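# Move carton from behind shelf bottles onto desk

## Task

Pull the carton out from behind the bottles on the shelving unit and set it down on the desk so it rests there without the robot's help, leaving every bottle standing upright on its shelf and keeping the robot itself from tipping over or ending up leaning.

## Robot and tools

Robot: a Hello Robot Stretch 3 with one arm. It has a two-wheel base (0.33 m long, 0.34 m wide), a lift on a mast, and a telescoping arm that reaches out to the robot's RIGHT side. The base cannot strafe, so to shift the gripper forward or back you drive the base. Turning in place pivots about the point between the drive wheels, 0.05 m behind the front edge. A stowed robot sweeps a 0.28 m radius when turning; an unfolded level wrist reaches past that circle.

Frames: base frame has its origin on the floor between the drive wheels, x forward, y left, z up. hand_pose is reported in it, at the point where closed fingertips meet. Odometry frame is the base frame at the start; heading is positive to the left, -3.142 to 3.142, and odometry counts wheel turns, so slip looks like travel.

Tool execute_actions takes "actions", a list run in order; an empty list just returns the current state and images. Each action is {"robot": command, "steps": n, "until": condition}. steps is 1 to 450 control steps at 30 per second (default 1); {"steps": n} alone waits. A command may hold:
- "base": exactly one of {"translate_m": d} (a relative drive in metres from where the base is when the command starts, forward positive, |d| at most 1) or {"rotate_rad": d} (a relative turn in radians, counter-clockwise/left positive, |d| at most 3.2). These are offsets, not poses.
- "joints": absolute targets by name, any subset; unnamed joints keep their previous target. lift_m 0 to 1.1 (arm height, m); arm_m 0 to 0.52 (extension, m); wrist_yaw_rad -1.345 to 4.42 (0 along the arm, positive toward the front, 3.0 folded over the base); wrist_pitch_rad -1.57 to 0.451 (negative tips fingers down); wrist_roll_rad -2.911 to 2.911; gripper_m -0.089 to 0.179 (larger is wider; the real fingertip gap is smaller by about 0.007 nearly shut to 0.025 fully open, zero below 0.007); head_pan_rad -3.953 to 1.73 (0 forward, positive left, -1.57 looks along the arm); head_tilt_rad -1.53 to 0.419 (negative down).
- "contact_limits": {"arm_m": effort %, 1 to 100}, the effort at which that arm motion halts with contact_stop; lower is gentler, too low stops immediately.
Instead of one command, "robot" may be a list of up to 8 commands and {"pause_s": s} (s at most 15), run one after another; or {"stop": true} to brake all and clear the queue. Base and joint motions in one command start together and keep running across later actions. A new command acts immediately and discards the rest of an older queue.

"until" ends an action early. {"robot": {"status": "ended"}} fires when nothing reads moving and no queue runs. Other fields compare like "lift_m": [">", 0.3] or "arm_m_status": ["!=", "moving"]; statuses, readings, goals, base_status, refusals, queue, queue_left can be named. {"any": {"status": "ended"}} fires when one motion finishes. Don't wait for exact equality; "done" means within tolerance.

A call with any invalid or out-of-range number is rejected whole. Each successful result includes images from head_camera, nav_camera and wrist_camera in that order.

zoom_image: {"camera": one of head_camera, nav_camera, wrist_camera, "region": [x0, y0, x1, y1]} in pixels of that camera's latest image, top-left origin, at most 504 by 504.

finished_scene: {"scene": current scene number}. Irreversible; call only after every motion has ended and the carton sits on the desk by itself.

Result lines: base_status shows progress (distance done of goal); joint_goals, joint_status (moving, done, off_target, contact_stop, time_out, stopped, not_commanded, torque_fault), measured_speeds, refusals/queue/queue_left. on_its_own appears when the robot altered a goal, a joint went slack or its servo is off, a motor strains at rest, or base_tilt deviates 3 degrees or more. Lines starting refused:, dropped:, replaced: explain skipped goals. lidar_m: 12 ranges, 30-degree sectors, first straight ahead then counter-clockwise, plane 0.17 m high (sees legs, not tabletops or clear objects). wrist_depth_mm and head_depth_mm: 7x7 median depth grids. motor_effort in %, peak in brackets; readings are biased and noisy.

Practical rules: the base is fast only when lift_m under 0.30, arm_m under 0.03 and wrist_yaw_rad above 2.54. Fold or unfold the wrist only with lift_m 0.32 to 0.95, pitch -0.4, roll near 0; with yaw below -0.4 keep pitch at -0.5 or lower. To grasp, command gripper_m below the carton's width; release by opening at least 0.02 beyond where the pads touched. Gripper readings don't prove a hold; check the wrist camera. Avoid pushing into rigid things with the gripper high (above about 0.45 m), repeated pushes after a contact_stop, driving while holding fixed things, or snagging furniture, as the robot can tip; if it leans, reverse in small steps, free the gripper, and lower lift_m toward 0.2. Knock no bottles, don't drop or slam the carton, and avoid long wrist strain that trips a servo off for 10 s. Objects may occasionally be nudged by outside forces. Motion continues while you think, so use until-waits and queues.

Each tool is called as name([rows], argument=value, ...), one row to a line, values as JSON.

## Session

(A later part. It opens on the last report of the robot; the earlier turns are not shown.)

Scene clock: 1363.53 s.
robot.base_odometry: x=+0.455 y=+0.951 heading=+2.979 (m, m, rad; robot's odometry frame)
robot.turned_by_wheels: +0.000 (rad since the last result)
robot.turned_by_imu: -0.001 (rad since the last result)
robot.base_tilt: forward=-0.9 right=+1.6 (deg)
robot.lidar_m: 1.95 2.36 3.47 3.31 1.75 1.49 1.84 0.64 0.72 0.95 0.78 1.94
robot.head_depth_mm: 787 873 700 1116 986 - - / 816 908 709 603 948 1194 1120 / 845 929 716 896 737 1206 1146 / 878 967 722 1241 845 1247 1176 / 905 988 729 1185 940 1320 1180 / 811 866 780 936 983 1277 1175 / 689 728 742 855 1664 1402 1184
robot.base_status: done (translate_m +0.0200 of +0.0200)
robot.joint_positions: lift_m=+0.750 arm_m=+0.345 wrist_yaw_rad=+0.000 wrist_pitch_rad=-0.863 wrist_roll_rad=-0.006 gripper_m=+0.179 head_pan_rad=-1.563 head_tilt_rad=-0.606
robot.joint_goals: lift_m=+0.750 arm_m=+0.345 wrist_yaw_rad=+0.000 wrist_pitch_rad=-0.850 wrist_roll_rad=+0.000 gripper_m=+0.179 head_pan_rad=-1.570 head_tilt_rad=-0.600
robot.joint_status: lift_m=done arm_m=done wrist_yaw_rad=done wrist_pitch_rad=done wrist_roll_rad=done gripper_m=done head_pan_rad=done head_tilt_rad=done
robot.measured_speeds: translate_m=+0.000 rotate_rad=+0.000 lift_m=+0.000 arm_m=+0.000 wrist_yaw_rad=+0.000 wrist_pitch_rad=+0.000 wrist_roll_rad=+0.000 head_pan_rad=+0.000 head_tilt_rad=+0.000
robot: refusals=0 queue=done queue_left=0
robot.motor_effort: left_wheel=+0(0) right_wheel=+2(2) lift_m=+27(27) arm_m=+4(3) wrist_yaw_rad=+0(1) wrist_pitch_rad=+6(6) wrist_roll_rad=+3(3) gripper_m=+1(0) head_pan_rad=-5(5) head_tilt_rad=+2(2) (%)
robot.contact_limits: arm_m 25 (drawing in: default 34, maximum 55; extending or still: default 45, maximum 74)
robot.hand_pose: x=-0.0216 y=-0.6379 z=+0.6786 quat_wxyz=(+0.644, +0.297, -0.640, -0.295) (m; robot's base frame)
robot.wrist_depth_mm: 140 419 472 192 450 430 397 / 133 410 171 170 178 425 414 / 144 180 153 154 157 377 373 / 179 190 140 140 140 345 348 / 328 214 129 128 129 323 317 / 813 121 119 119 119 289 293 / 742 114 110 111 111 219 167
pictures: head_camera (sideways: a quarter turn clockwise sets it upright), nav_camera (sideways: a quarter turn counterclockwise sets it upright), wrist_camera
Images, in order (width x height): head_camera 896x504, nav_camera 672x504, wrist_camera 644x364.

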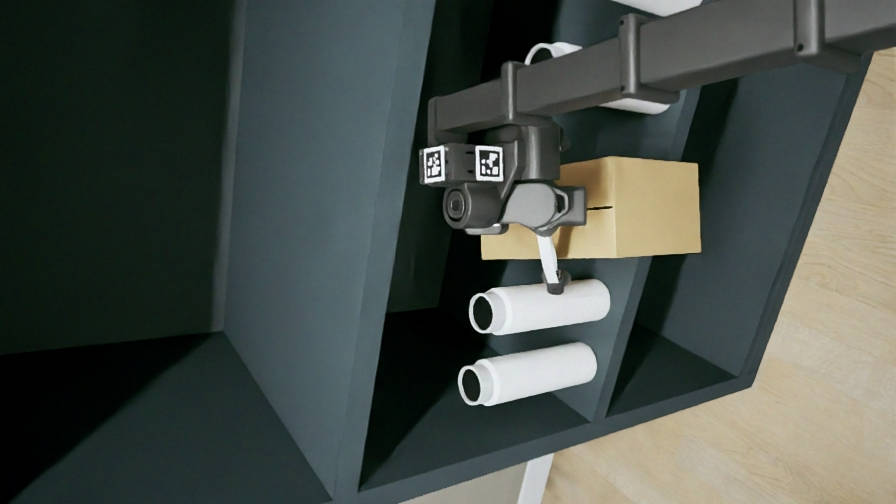

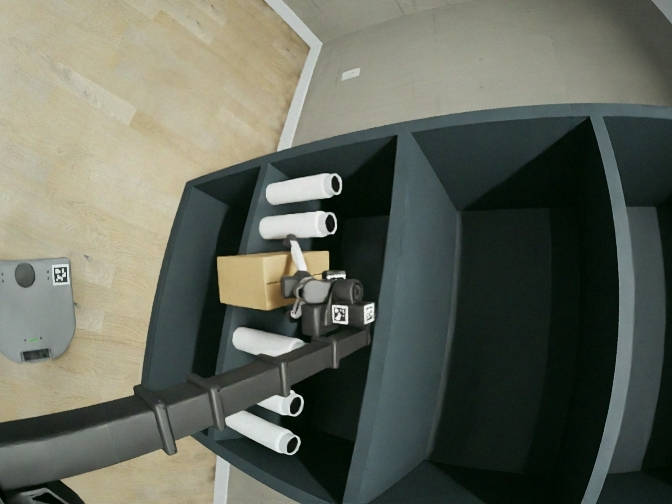

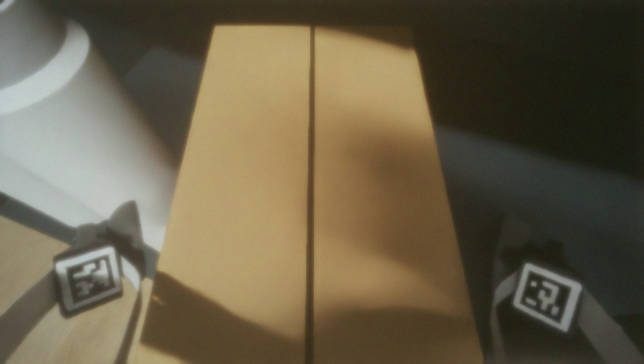

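execute_actions([
  {"robot": {"joints": {"gripper_m": 0.08}}, "steps": 90, "until": {"robot": {"status": "ended"}}},
  {"steps": 15},
])

zoom_image(camera="head_camera", region=[380, 60, 760, 360])

Scene clock: 1384.67 s.
robot.base_odometry: x=+0.455 y=+0.951 heading=+2.979 (m, m, rad; robot's odometry frame)
robot.turned_by_wheels: +0.000 (rad since the last result)
robot.turned_by_imu: -0.001 (rad since the last result)
robot.base_tilt: forward=-0.8 right=+1.6 (deg)
robot.lidar_m: 1.95 2.37 3.77 3.28 1.76 1.49 1.84 0.64 0.72 0.95 0.78 1.94
robot.head_depth_mm: 783 873 701 1112 980 - - / 813 908 708 601 944 1206 1120 / 843 932 715 896 741 1205 1148 / 870 962 723 1233 819 1248 1178 / 912 988 733 1191 939 1312 1174 / 811 859 783 940 983 1269 1191 / 690 726 746 860 1682 1425 1184
robot.base_status: done (translate_m +0.0200 of +0.0200)
robot.joint_positions: lift_m=+0.750 arm_m=+0.345 wrist_yaw_rad=+0.000 wrist_pitch_rad=-0.850 wrist_roll_rad=-0.006 gripper_m=+0.083 head_pan_rad=-1.563 head_tilt_rad=-0.606
robot.joint_goals: lift_m=+0.750 arm_m=+0.345 wrist_yaw_rad=+0.000 wrist_pitch_rad=-0.850 wrist_roll_rad=+0.000 gripper_m=+0.084 head_pan_rad=-1.570 head_tilt_rad=-0.600
robot.joint_status: lift_m=done arm_m=done wrist_yaw_rad=done wrist_pitch_rad=done wrist_roll_rad=done gripper_m=done head_pan_rad=done head_tilt_rad=done
robot.measured_speeds: translate_m=+0.000 rotate_rad=+0.000 lift_m=+0.000 arm_m=+0.000 wrist_yaw_rad=+0.000 wrist_pitch_rad=+0.000 wrist_roll_rad=+0.000 head_pan_rad=+0.000 head_tilt_rad=+0.000
robot: refusals=0 queue=done queue_left=0
robot.motor_effort: left_wheel=+1(0) right_wheel=+1(2) lift_m=+27(27) arm_m=+3(3) wrist_yaw_rad=+1(0) wrist_pitch_rad=+0(6) wrist_roll_rad=+3(3) gripper_m=-5(98) head_pan_rad=-5(4) head_tilt_rad=+2(2) (%)
robot.contact_limits: arm_m 25 (drawing in: default 34, maximum 55; extending or still: default 45, maximum 74)
robot.hand_pose: x=-0.0216 y=-0.6408 z=+0.6806 quat_wxyz=(+0.646, +0.292, -0.642, -0.291) (m; robot's base frame)
robot.wrist_depth_mm: 148 415 492 483 459 428 389 / 133 413 180 175 184 427 422 / 141 178 158 159 161 387 388 / 166 192 144 143 144 349 349 / 330 205 131 131 131 326 321 / 808 123 120 121 121 - 300 / 757 743 112 112 112 237 167
pictures: head_camera (sideways: a quarter turn clockwise sets it upright), nav_camera (sideways: a quarter turn counterclockwise sets it upright), wrist_camera
Images, in order (width x height): head_camera 896x504, nav_camera 672x504, wrist_camera 644x364.

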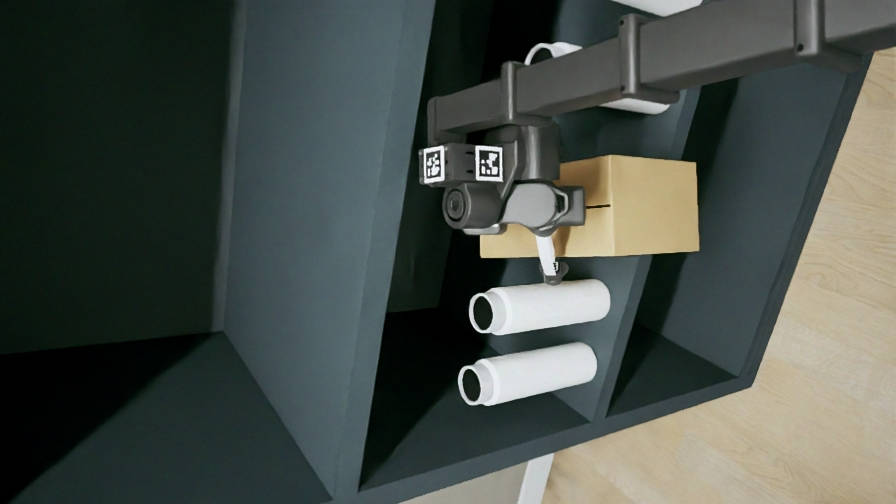

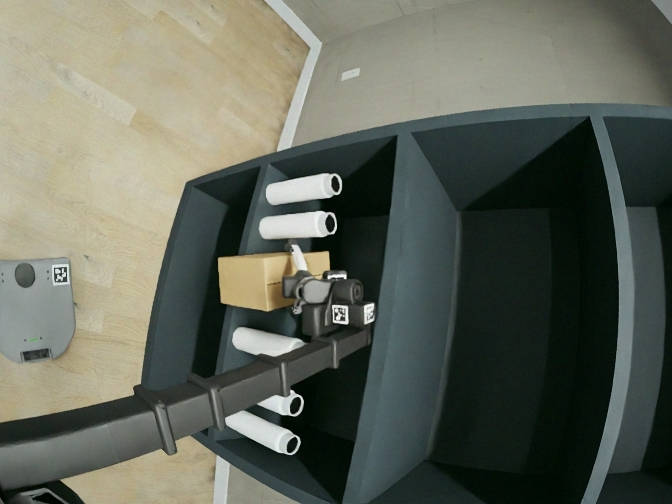

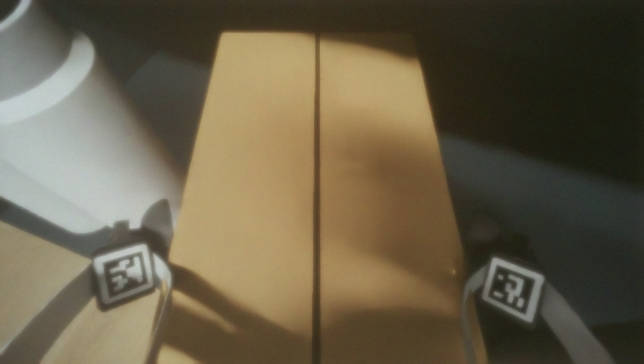

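Region (380, 60, 760, 360) of head_camera's 896x504 image, scaled by 1.326, with more detail than that image has; it fills the top 398 rows of this view, and the rest is white.

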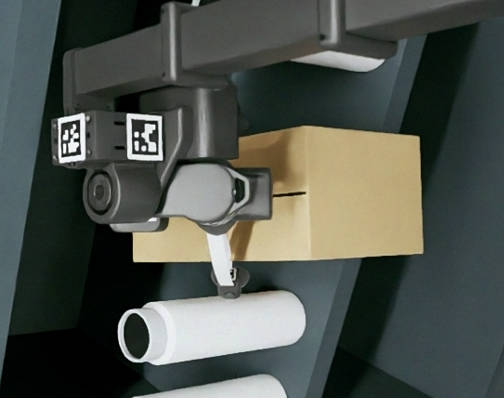

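zoom_image(camera="wrist_camera", region=[60, 170, 300, 364])

zoom_image(camera="wrist_camera", region=[380, 170, 620, 364])

execute_actions(actions=[])

Region (60, 170, 300, 364) of wrist_camera's 644x364 image, scaled by 2.100; it fills the top 407 rows of this view, and the rest is white.

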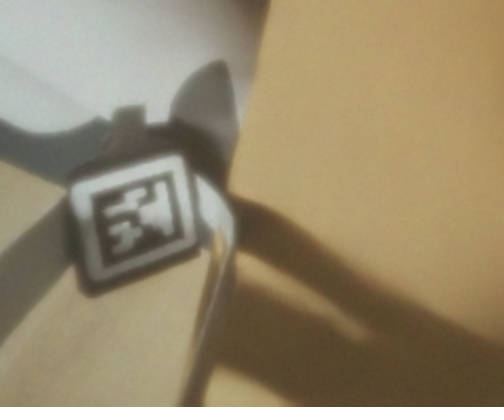

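Region (380, 170, 620, 364) of wrist_camera's 644x364 image, scaled by 2.100; it fills the top 407 rows of this view, and the rest is white.

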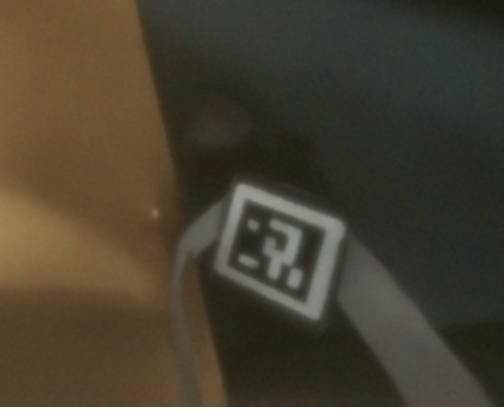

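Scene clock: 1397.87 s.
robot.base_odometry: x=+0.455 y=+0.951 heading=+2.979 (m, m, rad; robot's odometry frame)
robot.turned_by_wheels: +0.000 (rad since the last result)
robot.turned_by_imu: -0.001 (rad since the last result)
robot.base_tilt: forward=-0.9 right=+1.5 (deg)
robot.lidar_m: 1.95 2.36 3.45 3.30 1.76 1.49 1.84 0.64 0.72 0.95 0.77 1.94
robot.head_depth_mm: 788 871 704 1109 990 - - / 814 906 708 601 949 1209 1114 / 846 934 714 896 738 1206 1146 / 875 966 724 1232 817 1257 1178 / 905 987 731 1188 936 1321 1177 / 811 867 782 938 981 1271 1184 / 691 731 742 857 1669 1418 1183
robot.base_status: done (translate_m +0.0200 of +0.0200)
robot.joint_positions: lift_m=+0.750 arm_m=+0.345 wrist_yaw_rad=+0.000 wrist_pitch_rad=-0.850 wrist_roll_rad=-0.006 gripper_m=+0.098 head_pan_rad=-1.563 head_tilt_rad=-0.606
robot.joint_goals: lift_m=+0.750 arm_m=+0.345 wrist_yaw_rad=+0.000 wrist_pitch_rad=-0.850 wrist_roll_rad=+0.000 gripper_m=+0.097 head_pan_rad=-1.570 head_tilt_rad=-0.600
robot.joint_status: lift_m=done arm_m=done wrist_yaw_rad=done wrist_pitch_rad=done wrist_roll_rad=done gripper_m=done head_pan_rad=done head_tilt_rad=done
robot.measured_speeds: translate_m=+0.000 rotate_rad=+0.000 lift_m=+0.000 arm_m=+0.000 wrist_yaw_rad=+0.000 wrist_pitch_rad=+0.000 wrist_roll_rad=+0.000 head_pan_rad=+0.000 head_tilt_rad=+0.000
robot: refusals=0 queue=done queue_left=0
robot.on_its_own: gripper_m is held at +0.097, not at your +0.080, by its stall guard, which is not easing now
robot.motor_effort: left_wheel=+1(0) right_wheel=+1(1) lift_m=+27(27) arm_m=+4(4) wrist_yaw_rad=+0(1) wrist_pitch_rad=+0(0) wrist_roll_rad=+3(3) gripper_m=-23(27) head_pan_rad=-6(5) head_tilt_rad=+2(2) (%)
robot.contact_limits: arm_m 25 (drawing in: default 34, maximum 55; extending or still: default 45, maximum 74)
robot.hand_pose: x=-0.0216 y=-0.6408 z=+0.6806 quat_wxyz=(+0.646, +0.292, -0.642, -0.291) (m; robot's base frame)
robot.wrist_depth_mm: 147 414 486 484 460 427 390 / 133 421 180 176 184 433 422 / 142 179 159 158 162 387 386 / 167 191 143 143 143 350 351 / 323 205 131 131 132 328 322 / 812 123 121 121 122 - 295 / 756 742 112 112 112 233 167
pictures: head_camera (sideways: a quarter turn clockwise sets it upright), nav_camera (sideways: a quarter turn counterclockwise sets it upright), wrist_camera
Images, in order (width x height): head_camera 896x504, nav_camera 672x504, wrist_camera 644x364.

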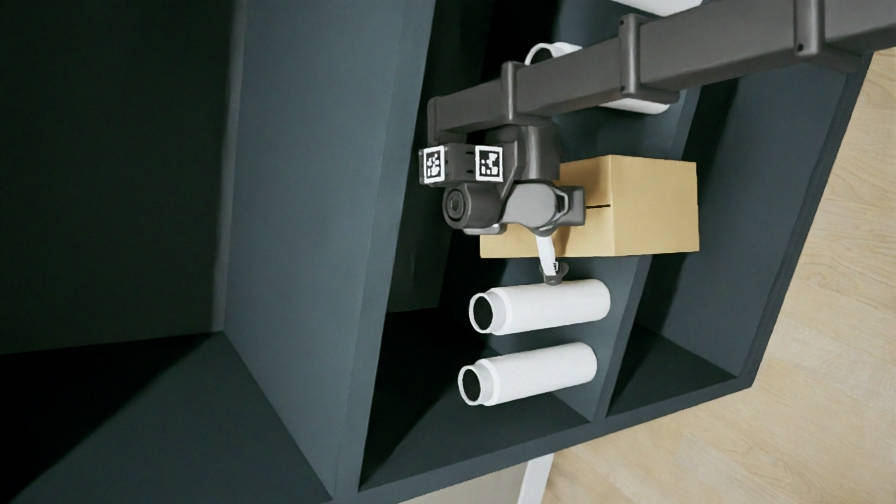

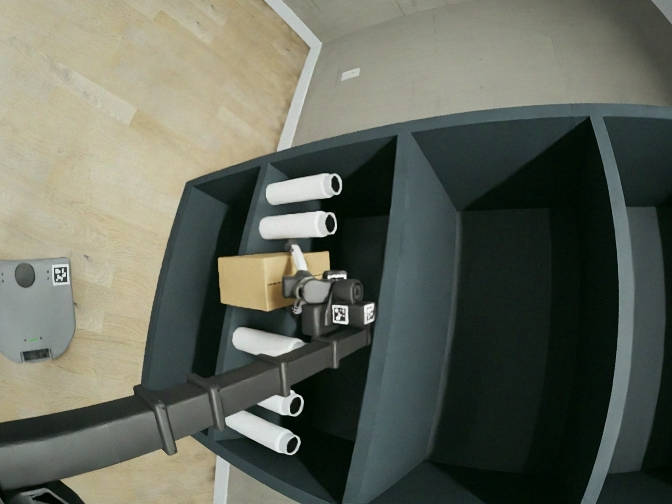

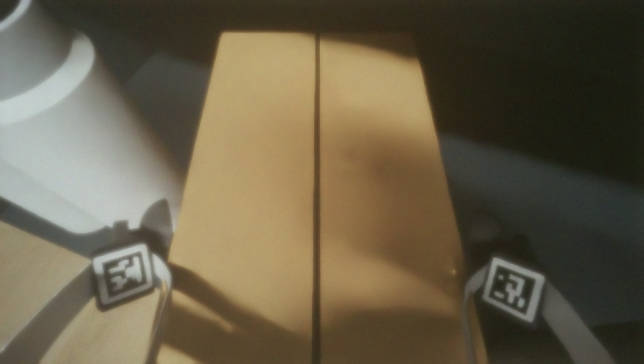

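execute_actions([
  {"robot": [{"joints": {"gripper_m": 0.17}}, {"joints": {"lift_m": 0.762}}, {"joints": {"gripper_m": 0.085}}], "steps": 200, "until": {"robot": {"status": "ended"}}},
  {"steps": 20},
])

zoom_image(camera="head_camera", region=[380, 60, 760, 360])

Scene clock: 1461.33 s.
robot.base_odometry: x=+0.455 y=+0.951 heading=+2.979 (m, m, rad; robot's odometry frame)
robot.turned_by_wheels: +0.000 (rad since the last result)
robot.turned_by_imu: -0.002 (rad since the last result)
robot.base_tilt: forward=-0.9 right=+1.6 (deg)
robot.lidar_m: 1.94 2.36 3.76 3.29 1.76 1.49 1.84 0.64 0.72 0.95 0.77 1.94
robot.head_depth_mm: 790 875 702 1111 1014 - - / 817 908 709 596 963 1204 1129 / 842 928 715 625 737 1214 1146 / 880 961 722 1225 847 1249 1176 / 908 990 729 1192 943 1319 1180 / 813 864 785 934 983 1278 1187 / 689 729 742 861 1659 1411 1182
robot.base_status: done (translate_m +0.0200 of +0.0200)
robot.joint_positions: lift_m=+0.762 arm_m=+0.345 wrist_yaw_rad=+0.000 wrist_pitch_rad=-0.861 wrist_roll_rad=-0.005 gripper_m=+0.086 head_pan_rad=-1.563 head_tilt_rad=-0.606
robot.joint_goals: lift_m=+0.762 arm_m=+0.345 wrist_yaw_rad=+0.000 wrist_pitch_rad=-0.850 wrist_roll_rad=+0.000 gripper_m=+0.085 head_pan_rad=-1.570 head_tilt_rad=-0.600
robot.joint_status: lift_m=done arm_m=done wrist_yaw_rad=done wrist_pitch_rad=done wrist_roll_rad=done gripper_m=done head_pan_rad=done head_tilt_rad=done
robot.measured_speeds: translate_m=+0.000 rotate_rad=+0.000 lift_m=+0.000 arm_m=+0.000 wrist_yaw_rad=+0.000 wrist_pitch_rad=+0.000 wrist_roll_rad=+0.000 head_pan_rad=+0.000 head_tilt_rad=+0.000
robot: refusals=0 queue=done queue_left=0
robot.motor_effort: left_wheel=+1(1) right_wheel=+2(2) lift_m=+45(45) arm_m=+4(4) wrist_yaw_rad=-1(0) wrist_pitch_rad=+5(5) wrist_roll_rad=+3(3) gripper_m=-21(98) head_pan_rad=-5(5) head_tilt_rad=+2(3) (%)
robot.contact_limits: arm_m 25 (drawing in: default 34, maximum 55; extending or still: default 45, maximum 74)
robot.hand_pose: x=-0.0216 y=-0.6384 z=+0.6903 quat_wxyz=(+0.644, +0.296, -0.640, -0.295) (m; robot's base frame)
robot.wrist_depth_mm: 148 417 496 497 469 429 390 / 138 420 191 187 197 440 428 / 143 179 171 168 171 394 395 / 176 192 153 153 155 359 359 / 338 317 140 140 140 336 330 / 843 791 130 130 130 - 305 / 771 745 120 120 121 238 156
pictures: head_camera (sideways: a quarter turn clockwise sets it upright), nav_camera (sideways: a quarter turn counterclockwise sets it upright), wrist_camera
Images, in order (width x height): head_camera 896x504, nav_camera 672x504, wrist_camera 644x364.

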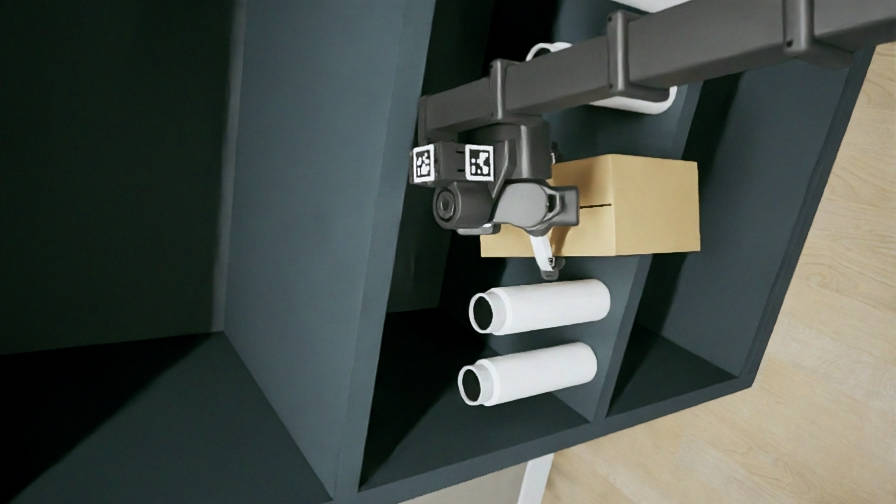

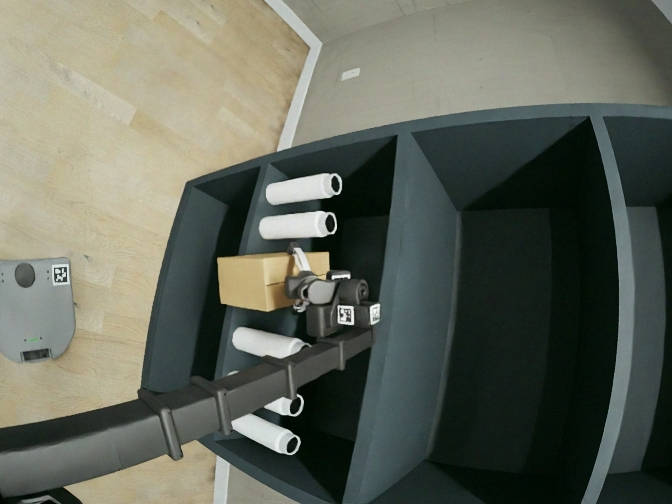

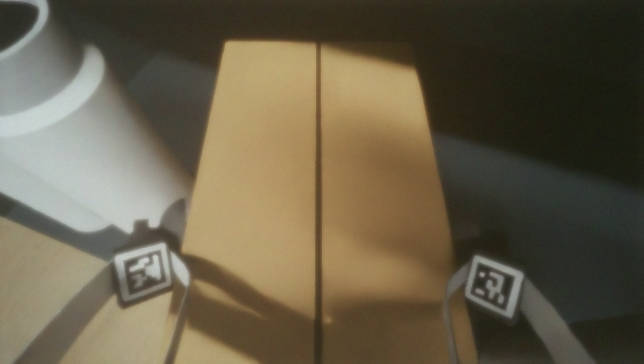

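Region (380, 60, 760, 360) of head_camera's 896x504 image, scaled by 1.326, with more detail than that image has; it fills the top 398 rows of this view, and the rest is white.

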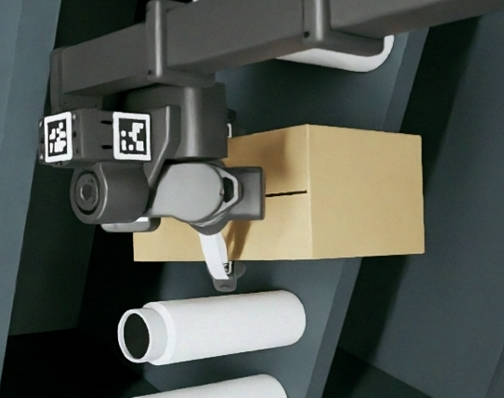

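execute_actions([
  {"robot": [{"joints": {"gripper_m": 0.08}}, {"joints": {"lift_m": 0.777}}], "steps": 200, "until": {"robot": {"status": "ended"}}},
  {"steps": 15},
])

zoom_image(camera="head_camera", region=[380, 60, 760, 360])

Scene clock: 1475.20 s.
robot.base_odometry: x=+0.455 y=+0.951 heading=+2.979 (m, m, rad; robot's odometry frame)
robot.turned_by_wheels: +0.000 (rad since the last result)
robot.turned_by_imu: -0.001 (rad since the last result)
robot.base_tilt: forward=-0.9 right=+1.6 (deg)
robot.lidar_m: 1.95 2.36 3.46 3.30 1.76 1.49 1.84 0.64 0.72 0.95 0.78 1.94
robot.head_depth_mm: 788 873 701 1109 1040 - 1092 / 810 900 707 590 964 1205 1123 / 847 927 714 - 734 1209 1146 / 872 968 722 1234 797 1240 1174 / 911 988 727 1187 941 1307 1183 / 811 865 782 931 987 1282 1181 / 693 731 743 857 1687 1416 1194
robot.base_status: done (translate_m +0.0200 of +0.0200)
robot.joint_positions: lift_m=+0.777 arm_m=+0.345 wrist_yaw_rad=+0.000 wrist_pitch_rad=-0.866 wrist_roll_rad=-0.005 gripper_m=+0.081 head_pan_rad=-1.563 head_tilt_rad=-0.606
robot.joint_goals: lift_m=+0.777 arm_m=+0.345 wrist_yaw_rad=+0.000 wrist_pitch_rad=-0.850 wrist_roll_rad=+0.000 gripper_m=+0.080 head_pan_rad=-1.570 head_tilt_rad=-0.600
robot.joint_status: lift_m=done arm_m=done wrist_yaw_rad=done wrist_pitch_rad=done wrist_roll_rad=done gripper_m=done head_pan_rad=done head_tilt_rad=done
robot.measured_speeds: translate_m=+0.000 rotate_rad=+0.000 lift_m=+0.000 arm_m=+0.000 wrist_yaw_rad=+0.000 wrist_pitch_rad=+0.000 wrist_roll_rad=+0.000 head_pan_rad=+0.000 head_tilt_rad=+0.000
robot: refusals=0 queue=done queue_left=0
robot.motor_effort: left_wheel=+0(0) right_wheel=+2(2) lift_m=+46(47) arm_m=+3(3) wrist_yaw_rad=+1(1) wrist_pitch_rad=+7(8) wrist_roll_rad=+3(3) gripper_m=-22(52) head_pan_rad=-5(6) head_tilt_rad=+3(2) (%)
robot.contact_limits: arm_m 25 (drawing in: default 34, maximum 55; extending or still: default 45, maximum 74)
robot.hand_pose: x=-0.0216 y=-0.6374 z=+0.7046 quat_wxyz=(+0.644, +0.298, -0.640, -0.296) (m; robot's base frame)
robot.wrist_depth_mm: 316 415 514 495 465 431 395 / 139 435 191 186 197 458 439 / 147 180 170 169 172 409 406 / 180 194 152 153 156 372 372 / 874 322 140 140 140 349 340 / 848 813 129 130 130 - 318 / 791 771 120 120 121 236 157
pictures: head_camera (sideways: a quarter turn clockwise sets it upright), nav_camera (sideways: a quarter turn counterclockwise sets it upright), wrist_camera
Images, in order (width x height): head_camera 896x504, nav_camera 672x504, wrist_camera 644x364.

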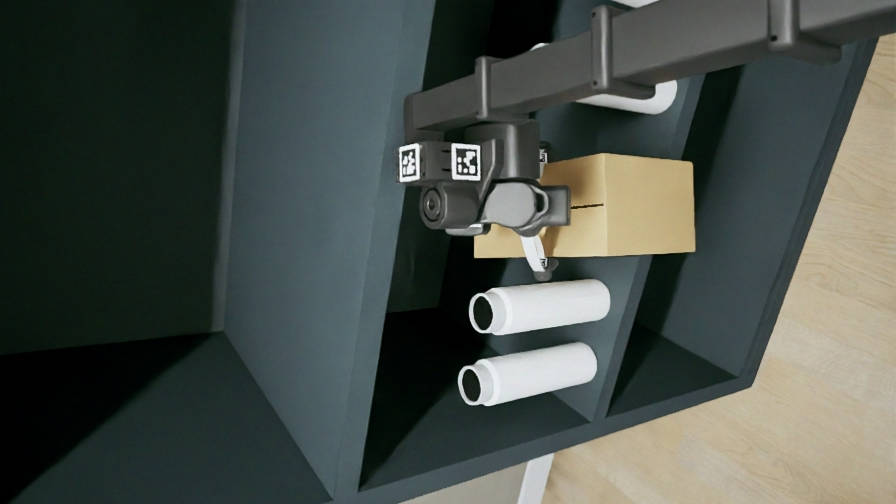

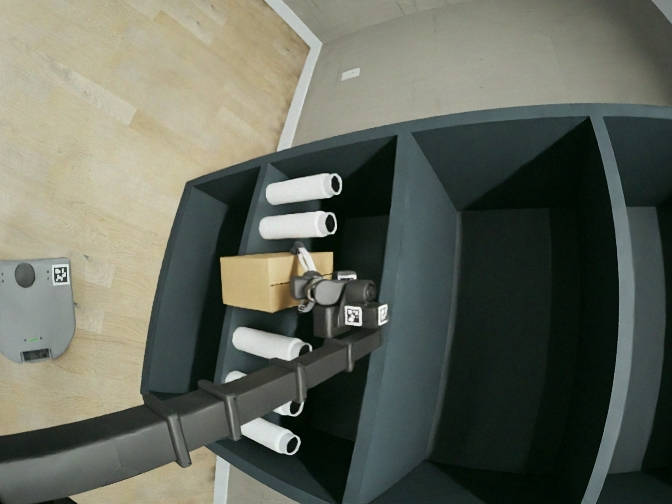

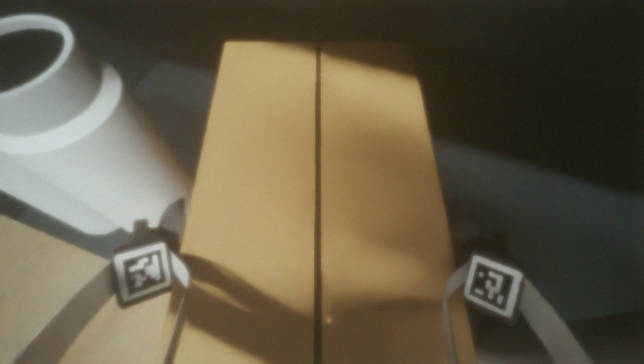

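Region (380, 60, 760, 360) of head_camera's 896x504 image, scaled by 1.326, with more detail than that image has; it fills the top 398 rows of this view, and the rest is white.

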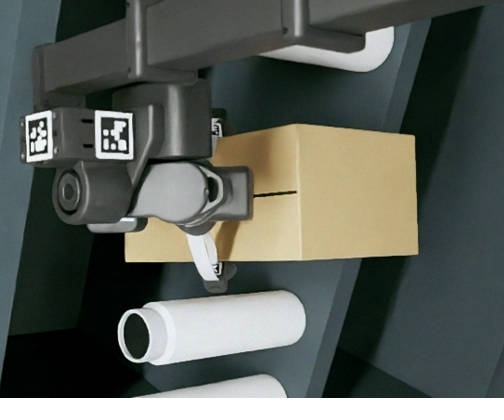

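execute_actions([
  {"robot": [{"joints": {"lift_m": 0.787}}, {"joints": {"arm_m": 0.24}}], "steps": 300, "until": {"robot": {"status": "ended"}}},
])

Scene clock: 1517.73 s.
robot.base_odometry: x=+0.455 y=+0.951 heading=+2.979 (m, m, rad; robot's odometry frame)
robot.turned_by_wheels: +0.000 (rad since the last result)
robot.turned_by_imu: -0.001 (rad since the last result)
robot.base_tilt: forward=-0.9 right=+1.6 (deg)
robot.lidar_m: 1.95 2.36 3.46 3.29 1.76 1.48 1.84 0.64 0.72 0.95 0.77 1.94
robot.head_depth_mm: 788 872 701 1110 1032 - 1091 / 813 907 708 1113 - 1205 1118 / 845 932 717 1194 - 644 1142 / 879 965 720 1234 814 682 1174 / 911 989 731 1193 941 1319 1181 / 813 867 780 937 984 1271 1182 / 691 726 743 857 1678 1423 1189
robot.base_status: done (translate_m +0.0200 of +0.0200)
robot.joint_positions: lift_m=+0.787 arm_m=+0.240 wrist_yaw_rad=+0.000 wrist_pitch_rad=-0.866 wrist_roll_rad=-0.005 gripper_m=+0.081 head_pan_rad=-1.563 head_tilt_rad=-0.606
robot.joint_goals: lift_m=+0.787 arm_m=+0.240 wrist_yaw_rad=+0.000 wrist_pitch_rad=-0.850 wrist_roll_rad=+0.000 gripper_m=+0.080 head_pan_rad=-1.570 head_tilt_rad=-0.600
robot.joint_status: lift_m=done arm_m=done wrist_yaw_rad=done wrist_pitch_rad=done wrist_roll_rad=done gripper_m=done head_pan_rad=done head_tilt_rad=done
robot.measured_speeds: translate_m=+0.000 rotate_rad=+0.000 lift_m=+0.000 arm_m=+0.000 wrist_yaw_rad=+0.000 wrist_pitch_rad=+0.000 wrist_roll_rad=+0.000 head_pan_rad=+0.000 head_tilt_rad=+0.000
robot: refusals=0 queue=done queue_left=0
robot.motor_effort: left_wheel=+0(1) right_wheel=+2(2) lift_m=+46(46) arm_m=-4(6) wrist_yaw_rad=+0(1) wrist_pitch_rad=+8(8) wrist_roll_rad=+3(3) gripper_m=-23(22) head_pan_rad=-5(4) head_tilt_rad=+3(3) (%)
robot.hand_pose: x=-0.0216 y=-0.5328 z=+0.7145 quat_wxyz=(+0.644, +0.298, -0.640, -0.296) (m; robot's base frame)
robot.wrist_depth_mm: 255 212 528 529 535 513 473 / 293 255 190 188 196 467 475 / 405 357 171 169 172 422 165 / 964 413 153 153 156 386 160 / 942 908 140 140 140 222 189 / 824 809 129 130 129 - 301 / 766 787 120 120 121 723 302
pictures: head_camera (sideways: a quarter turn clockwise sets it upright), nav_camera (sideways: a quarter turn counterclockwise sets it upright), wrist_camera
Images, in order (width x height): head_camera 896x504, nav_camera 672x504, wrist_camera 644x364.

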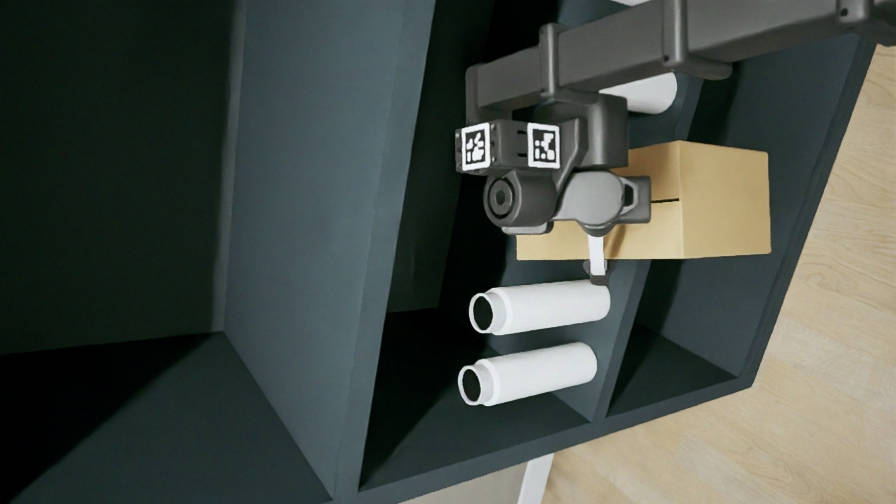

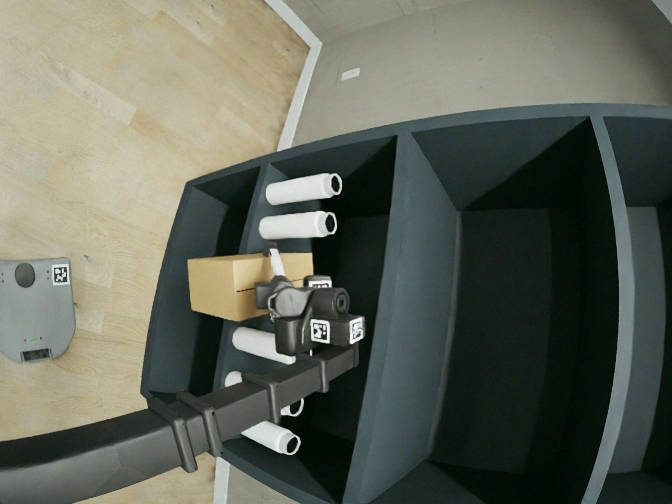

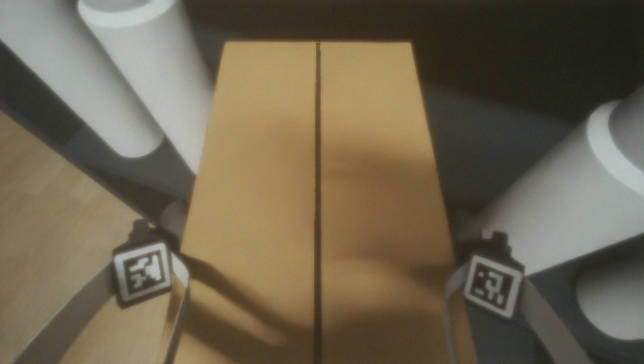

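execute_actions([
  {"robot": [{"joints": {"arm_m": 0.02}}, {"base": {"rotate_rad": 1.05}, "joints": {"head_pan_rad": 0.0, "head_tilt_rad": -0.45}}], "steps": 450, "until": {"robot": {"status": "ended"}}},
])

Scene clock: 1532.73 s.
robot.base_odometry: x=+0.455 y=+0.951 heading=-2.255 (m, m, rad; robot's odometry frame)
robot.turned_by_wheels: +1.050 (rad since the last result)
robot.turned_by_imu: +1.056 (rad since the last result)
robot.base_tilt: forward=-0.9 right=+1.6 (deg)
robot.lidar_m: 3.45 3.30 1.74 1.48 1.83 0.64 0.71 0.95 0.78 1.94 1.95 2.36
robot.head_depth_mm: 3313 3514 3656 2733 1969 1535 1252 / 3329 3650 3847 2779 1979 1548 1259 / 3193 3414 3845 2820 1990 1556 1267 / 3181 3431 3758 2823 2010 1562 1268 / 3104 3375 3688 2820 2015 1566 1273 / 3021 3305 3660 2858 2030 1571 1279 / 3026 3245 3587 2869 2037 1562 1279
robot.base_status: done (rotate_rad +1.0499 of +1.0500)
robot.joint_positions: lift_m=+0.787 arm_m=+0.020 wrist_yaw_rad=+0.000 wrist_pitch_rad=-0.867 wrist_roll_rad=-0.005 gripper_m=+0.081 head_pan_rad=-0.007 head_tilt_rad=-0.458
robot.joint_goals: lift_m=+0.787 arm_m=+0.020 wrist_yaw_rad=+0.000 wrist_pitch_rad=-0.850 wrist_roll_rad=+0.000 gripper_m=+0.080 head_pan_rad=+0.000 head_tilt_rad=-0.450
robot.joint_status: lift_m=done arm_m=done wrist_yaw_rad=done wrist_pitch_rad=done wrist_roll_rad=done gripper_m=done head_pan_rad=done head_tilt_rad=done
robot.measured_speeds: translate_m=+0.000 rotate_rad=+0.000 lift_m=+0.000 arm_m=+0.000 wrist_yaw_rad=+0.000 wrist_pitch_rad=+0.000 wrist_roll_rad=+0.000 head_pan_rad=+0.000 head_tilt_rad=+0.000
robot: refusals=0 queue=done queue_left=0
robot.motor_effort: left_wheel=+0(3) right_wheel=+3(8) lift_m=+46(46) arm_m=-5(5) wrist_yaw_rad=+1(1) wrist_pitch_rad=+8(8) wrist_roll_rad=+3(3) gripper_m=-22(23) head_pan_rad=+4(63) head_tilt_rad=+3(14) (%)
robot.hand_pose: x=-0.0216 y=-0.3127 z=+0.7145 quat_wxyz=(+0.644, +0.298, -0.640, -0.296) (m; robot's base frame)
robot.wrist_depth_mm: - - - - - - 944 / - - 191 187 196 - 487 / - - 171 168 172 - 580 / 991 - 153 153 157 854 873 / 918 940 140 140 141 839 813 / 843 798 129 130 130 - 770 / 783 778 120 120 121 762 705
pictures: head_camera (sideways: a quarter turn clockwise sets it upright), nav_camera (sideways: a quarter turn counterclockwise sets it upright), wrist_camera
Images, in order (width x height): head_camera 896x504, nav_camera 672x504, wrist_camera 644x364.

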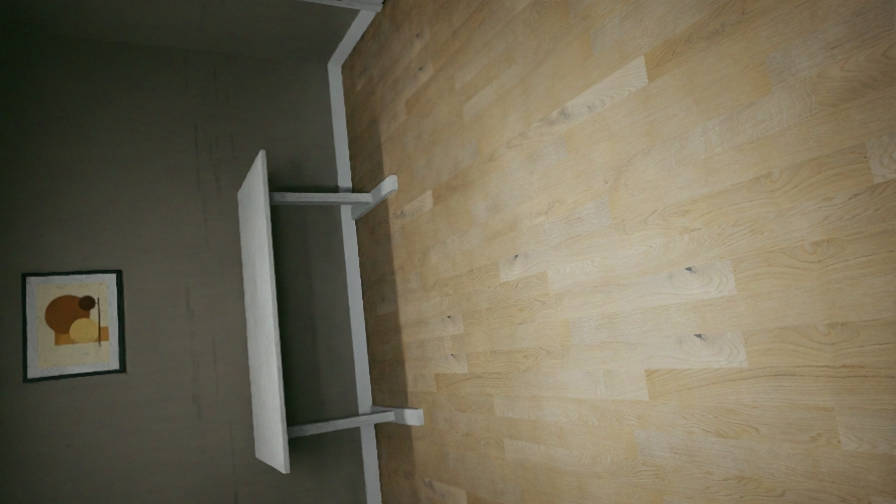

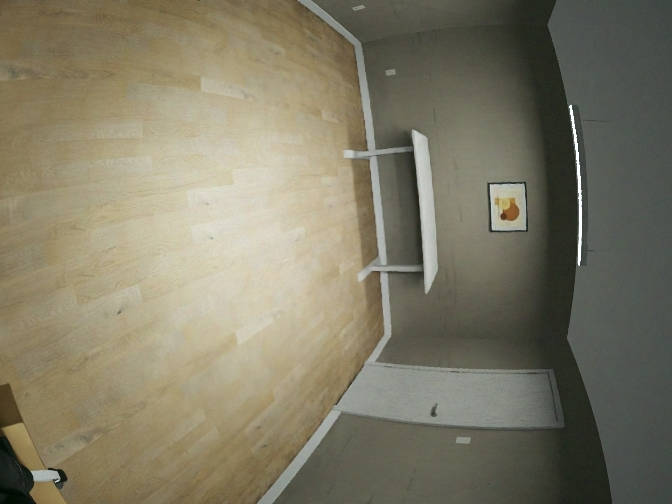

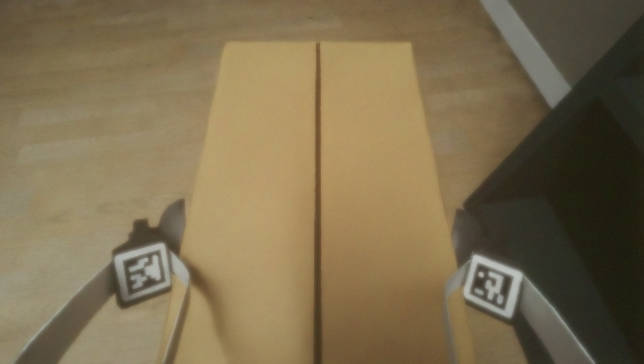

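execute_actions([
  {"robot": {"base": {"translate_m": 1.0}, "joints": {"lift_m": 1.0}}, "steps": 450, "until": {"robot": {"translate_m": [">=", 0.9]}}},
  {"robot": {"base": {"translate_m": 1.0}, "joints": {"head_tilt_rad": -0.7}}, "steps": 450, "until": {"robot": {"status": "ended"}}},
])

Scene clock: 1627.90 s.
robot.base_odometry: x=-0.746 y=-0.523 heading=-2.255 (m, m, rad; robot's odometry frame)
robot.turned_by_wheels: +0.000 (rad since the last result)
robot.turned_by_imu: -0.011 (rad since the last result)
robot.base_tilt: forward=-0.9 right=+1.6 (deg)
robot.lidar_m: 1.53 1.59 2.28 2.20 2.01 2.34 2.53 2.44 1.77 1.58 1.57 1.89
robot.head_depth_mm: 1689 1928 2233 1913 1566 1306 1117 / 1657 1785 2196 1944 1579 1312 1125 / 1620 1664 1686 1894 1591 1323 1134 / 1590 1673 1331 1957 1574 1321 1137 / 1551 1672 1347 1983 1595 1334 1139 / 1541 1622 1284 1996 1596 1334 1144 / 1493 1624 1290 2027 1603 1338 1150
robot.base_status: done (translate_m +1.0000 of +1.0000)
robot.joint_positions: lift_m=+1.000 arm_m=+0.020 wrist_yaw_rad=+0.000 wrist_pitch_rad=-0.867 wrist_roll_rad=-0.005 gripper_m=+0.081 head_pan_rad=-0.007 head_tilt_rad=-0.691
robot.joint_goals: lift_m=+1.000 arm_m=+0.020 wrist_yaw_rad=+0.000 wrist_pitch_rad=-0.850 wrist_roll_rad=+0.000 gripper_m=+0.080 head_pan_rad=+0.000 head_tilt_rad=-0.700
robot.joint_status: lift_m=done arm_m=done wrist_yaw_rad=done wrist_pitch_rad=done wrist_roll_rad=done gripper_m=done head_pan_rad=done head_tilt_rad=done
robot.measured_speeds: translate_m=+0.000 rotate_rad=+0.000 lift_m=+0.000 arm_m=+0.000 wrist_yaw_rad=+0.000 wrist_pitch_rad=+0.000 wrist_roll_rad=+0.000 head_pan_rad=+0.000 head_tilt_rad=+0.000
robot: refusals=0 queue=done queue_left=0
robot.motor_effort: left_wheel=+1(1) right_wheel=+2(7) lift_m=+46(46) arm_m=-4(4) wrist_yaw_rad=+0(1) wrist_pitch_rad=+8(8) wrist_roll_rad=+3(3) gripper_m=-23(23) head_pan_rad=+4(5) head_tilt_rad=-3(18) (%)
robot.hand_pose: x=-0.0216 y=-0.3127 z=+0.9275 quat_wxyz=(+0.644, +0.298, -0.640, -0.296) (m; robot's base frame)
robot.wrist_depth_mm: - - - - - - - / - - 191 187 195 - - / - - 171 168 172 - - / - - 153 153 156 - - / - - 140 140 141 - - / - - 130 130 129 - - / 945 966 120 120 120 979 962
pictures: head_camera (sideways: a quarter turn clockwise sets it upright), nav_camera (sideways: a quarter turn counterclockwise sets it upright), wrist_camera
Images, in order (width x height): head_camera 896x504, nav_camera 672x504, wrist_camera 644x364.

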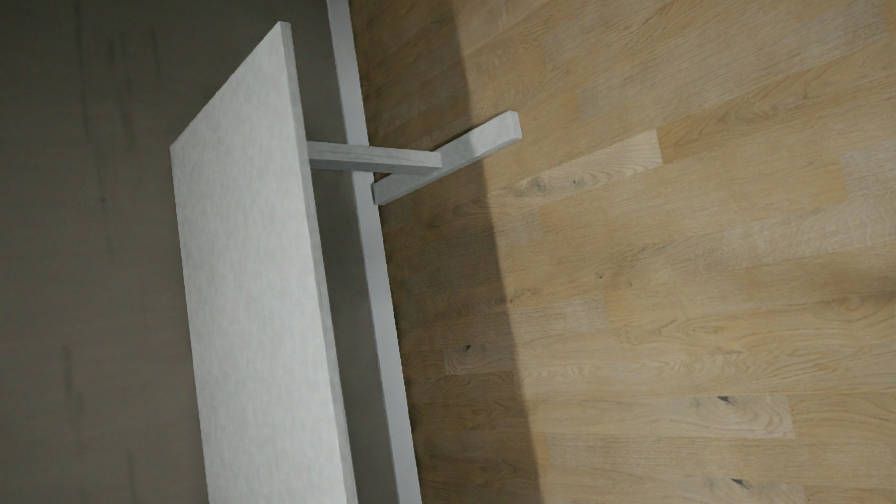

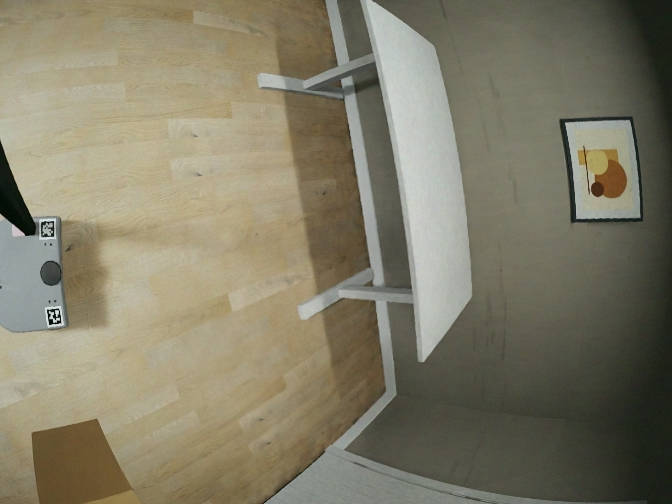

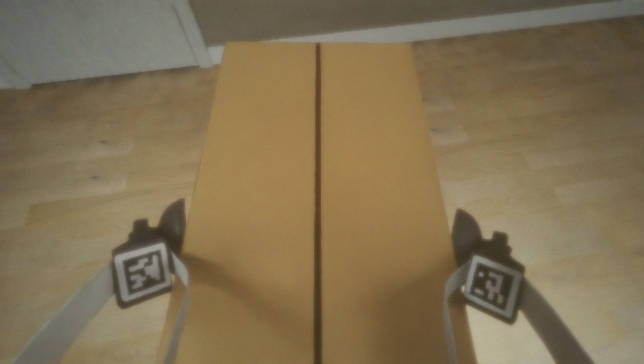

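zoom_image(camera="head_camera", region=[140, 0, 560, 504])

Region (140, 0, 560, 504) of head_camera's 896x504 image, scaled by 1.000.

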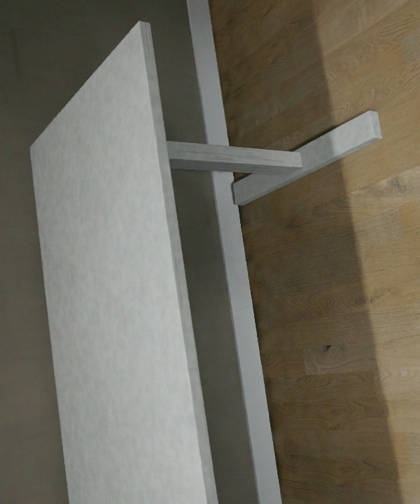

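execute_actions([
  {"robot": [{"base": {"translate_m": 0.65}}, {"base": {"rotate_rad": 1.82}, "joints": {"head_pan_rad": -1.57, "head_tilt_rad": -0.75}}], "steps": 450, "until": {"robot": {"status": "ended"}}},
])

Scene clock: 1719.30 s.
robot.base_odometry: x=-1.156 y=-1.027 heading=-0.435 (m, m, rad; robot's odometry frame)
robot.turned_by_wheels: +1.820 (rad since the last result)
robot.turned_by_imu: +1.828 (rad since the last result)
robot.base_tilt: forward=-0.9 right=+1.5 (deg)
robot.lidar_m: 2.32 2.14 2.86 3.53 1.97 1.47 1.43 1.50 0.89 1.24 1.13 1.86
robot.head_depth_mm: 1017 1116 - - - 1223 1104 / 1023 1173 - - - 363 1087 / 1027 1177 1151 - - 360 1072 / 1033 1186 1053 502 388 352 1082 / 1039 1187 1062 824 1432 1295 1127 / 1047 1202 1071 832 1436 1303 1131 / 1049 1198 1078 835 1434 1301 1127
robot.base_status: done (rotate_rad +1.8199 of +1.8200)
robot.joint_positions: lift_m=+1.000 arm_m=+0.020 wrist_yaw_rad=+0.000 wrist_pitch_rad=-0.867 wrist_roll_rad=-0.005 gripper_m=+0.081 head_pan_rad=-1.563 head_tilt_rad=-0.741
robot.joint_goals: lift_m=+1.000 arm_m=+0.020 wrist_yaw_rad=+0.000 wrist_pitch_rad=-0.850 wrist_roll_rad=+0.000 gripper_m=+0.080 head_pan_rad=-1.570 head_tilt_rad=-0.750
robot.joint_status: lift_m=done arm_m=done wrist_yaw_rad=done wrist_pitch_rad=done wrist_roll_rad=done gripper_m=done head_pan_rad=done head_tilt_rad=done
robot.measured_speeds: translate_m=+0.000 rotate_rad=+0.000 lift_m=+0.000 arm_m=+0.000 wrist_yaw_rad=+0.000 wrist_pitch_rad=+0.000 wrist_roll_rad=+0.000 head_pan_rad=+0.000 head_tilt_rad=+0.000
robot: refusals=0 queue=done queue_left=0
robot.motor_effort: left_wheel=+0(3) right_wheel=+2(7) lift_m=+46(46) arm_m=-4(5) wrist_yaw_rad=-1(0) wrist_pitch_rad=+8(8) wrist_roll_rad=+3(3) gripper_m=-23(23) head_pan_rad=-5(61) head_tilt_rad=-4(9) (%)
robot.hand_pose: x=-0.0216 y=-0.3127 z=+0.9275 quat_wxyz=(+0.644, +0.298, -0.640, -0.296) (m; robot's base frame)
robot.wrist_depth_mm: 566 565 579 573 570 572 564 / 509 506 190 186 197 509 506 / 458 460 171 168 172 457 458 / - 442 152 153 156 426 422 / - - 140 140 140 - - / - - 130 130 130 - - / 965 966 120 120 121 968 984
pictures: head_camera (sideways: a quarter turn clockwise sets it upright), nav_camera (sideways: a quarter turn counterclockwise sets it upright), wrist_camera
Images, in order (width x height): head_camera 896x504, nav_camera 672x504, wrist_camera 644x364.

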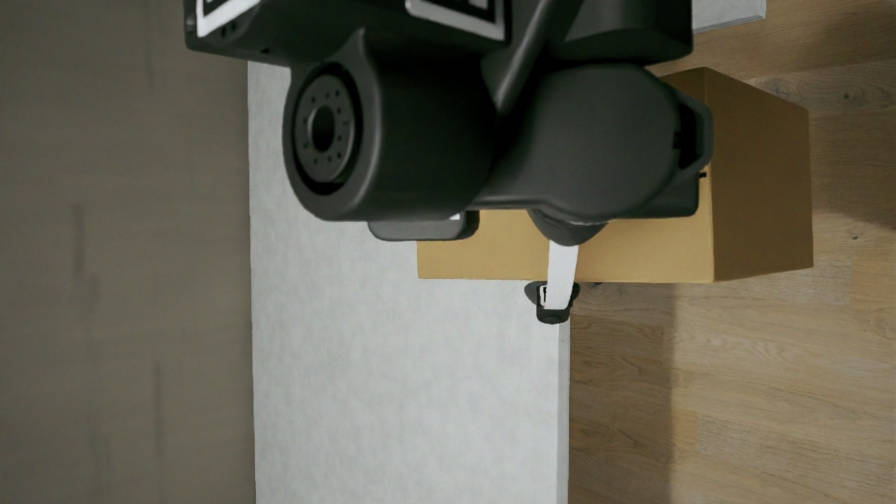

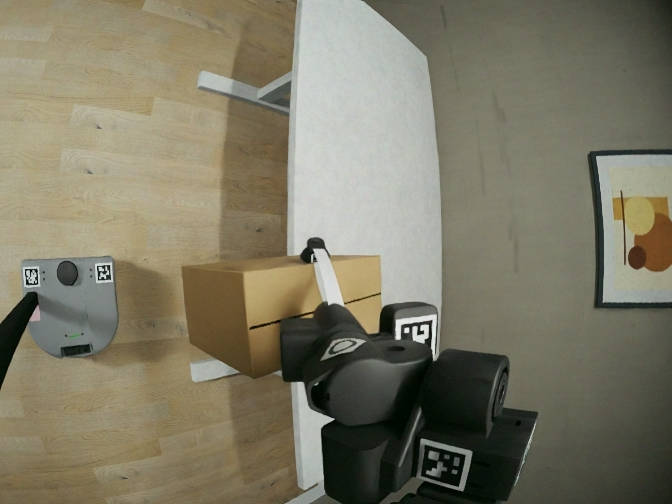

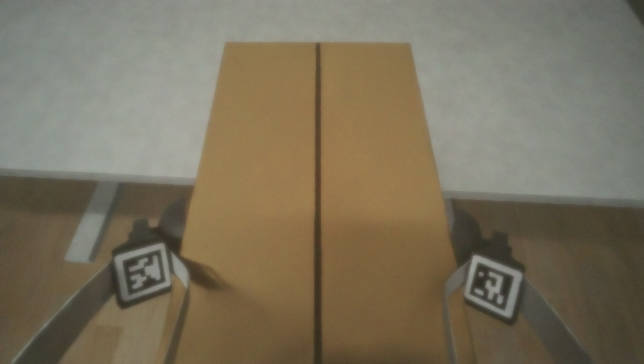

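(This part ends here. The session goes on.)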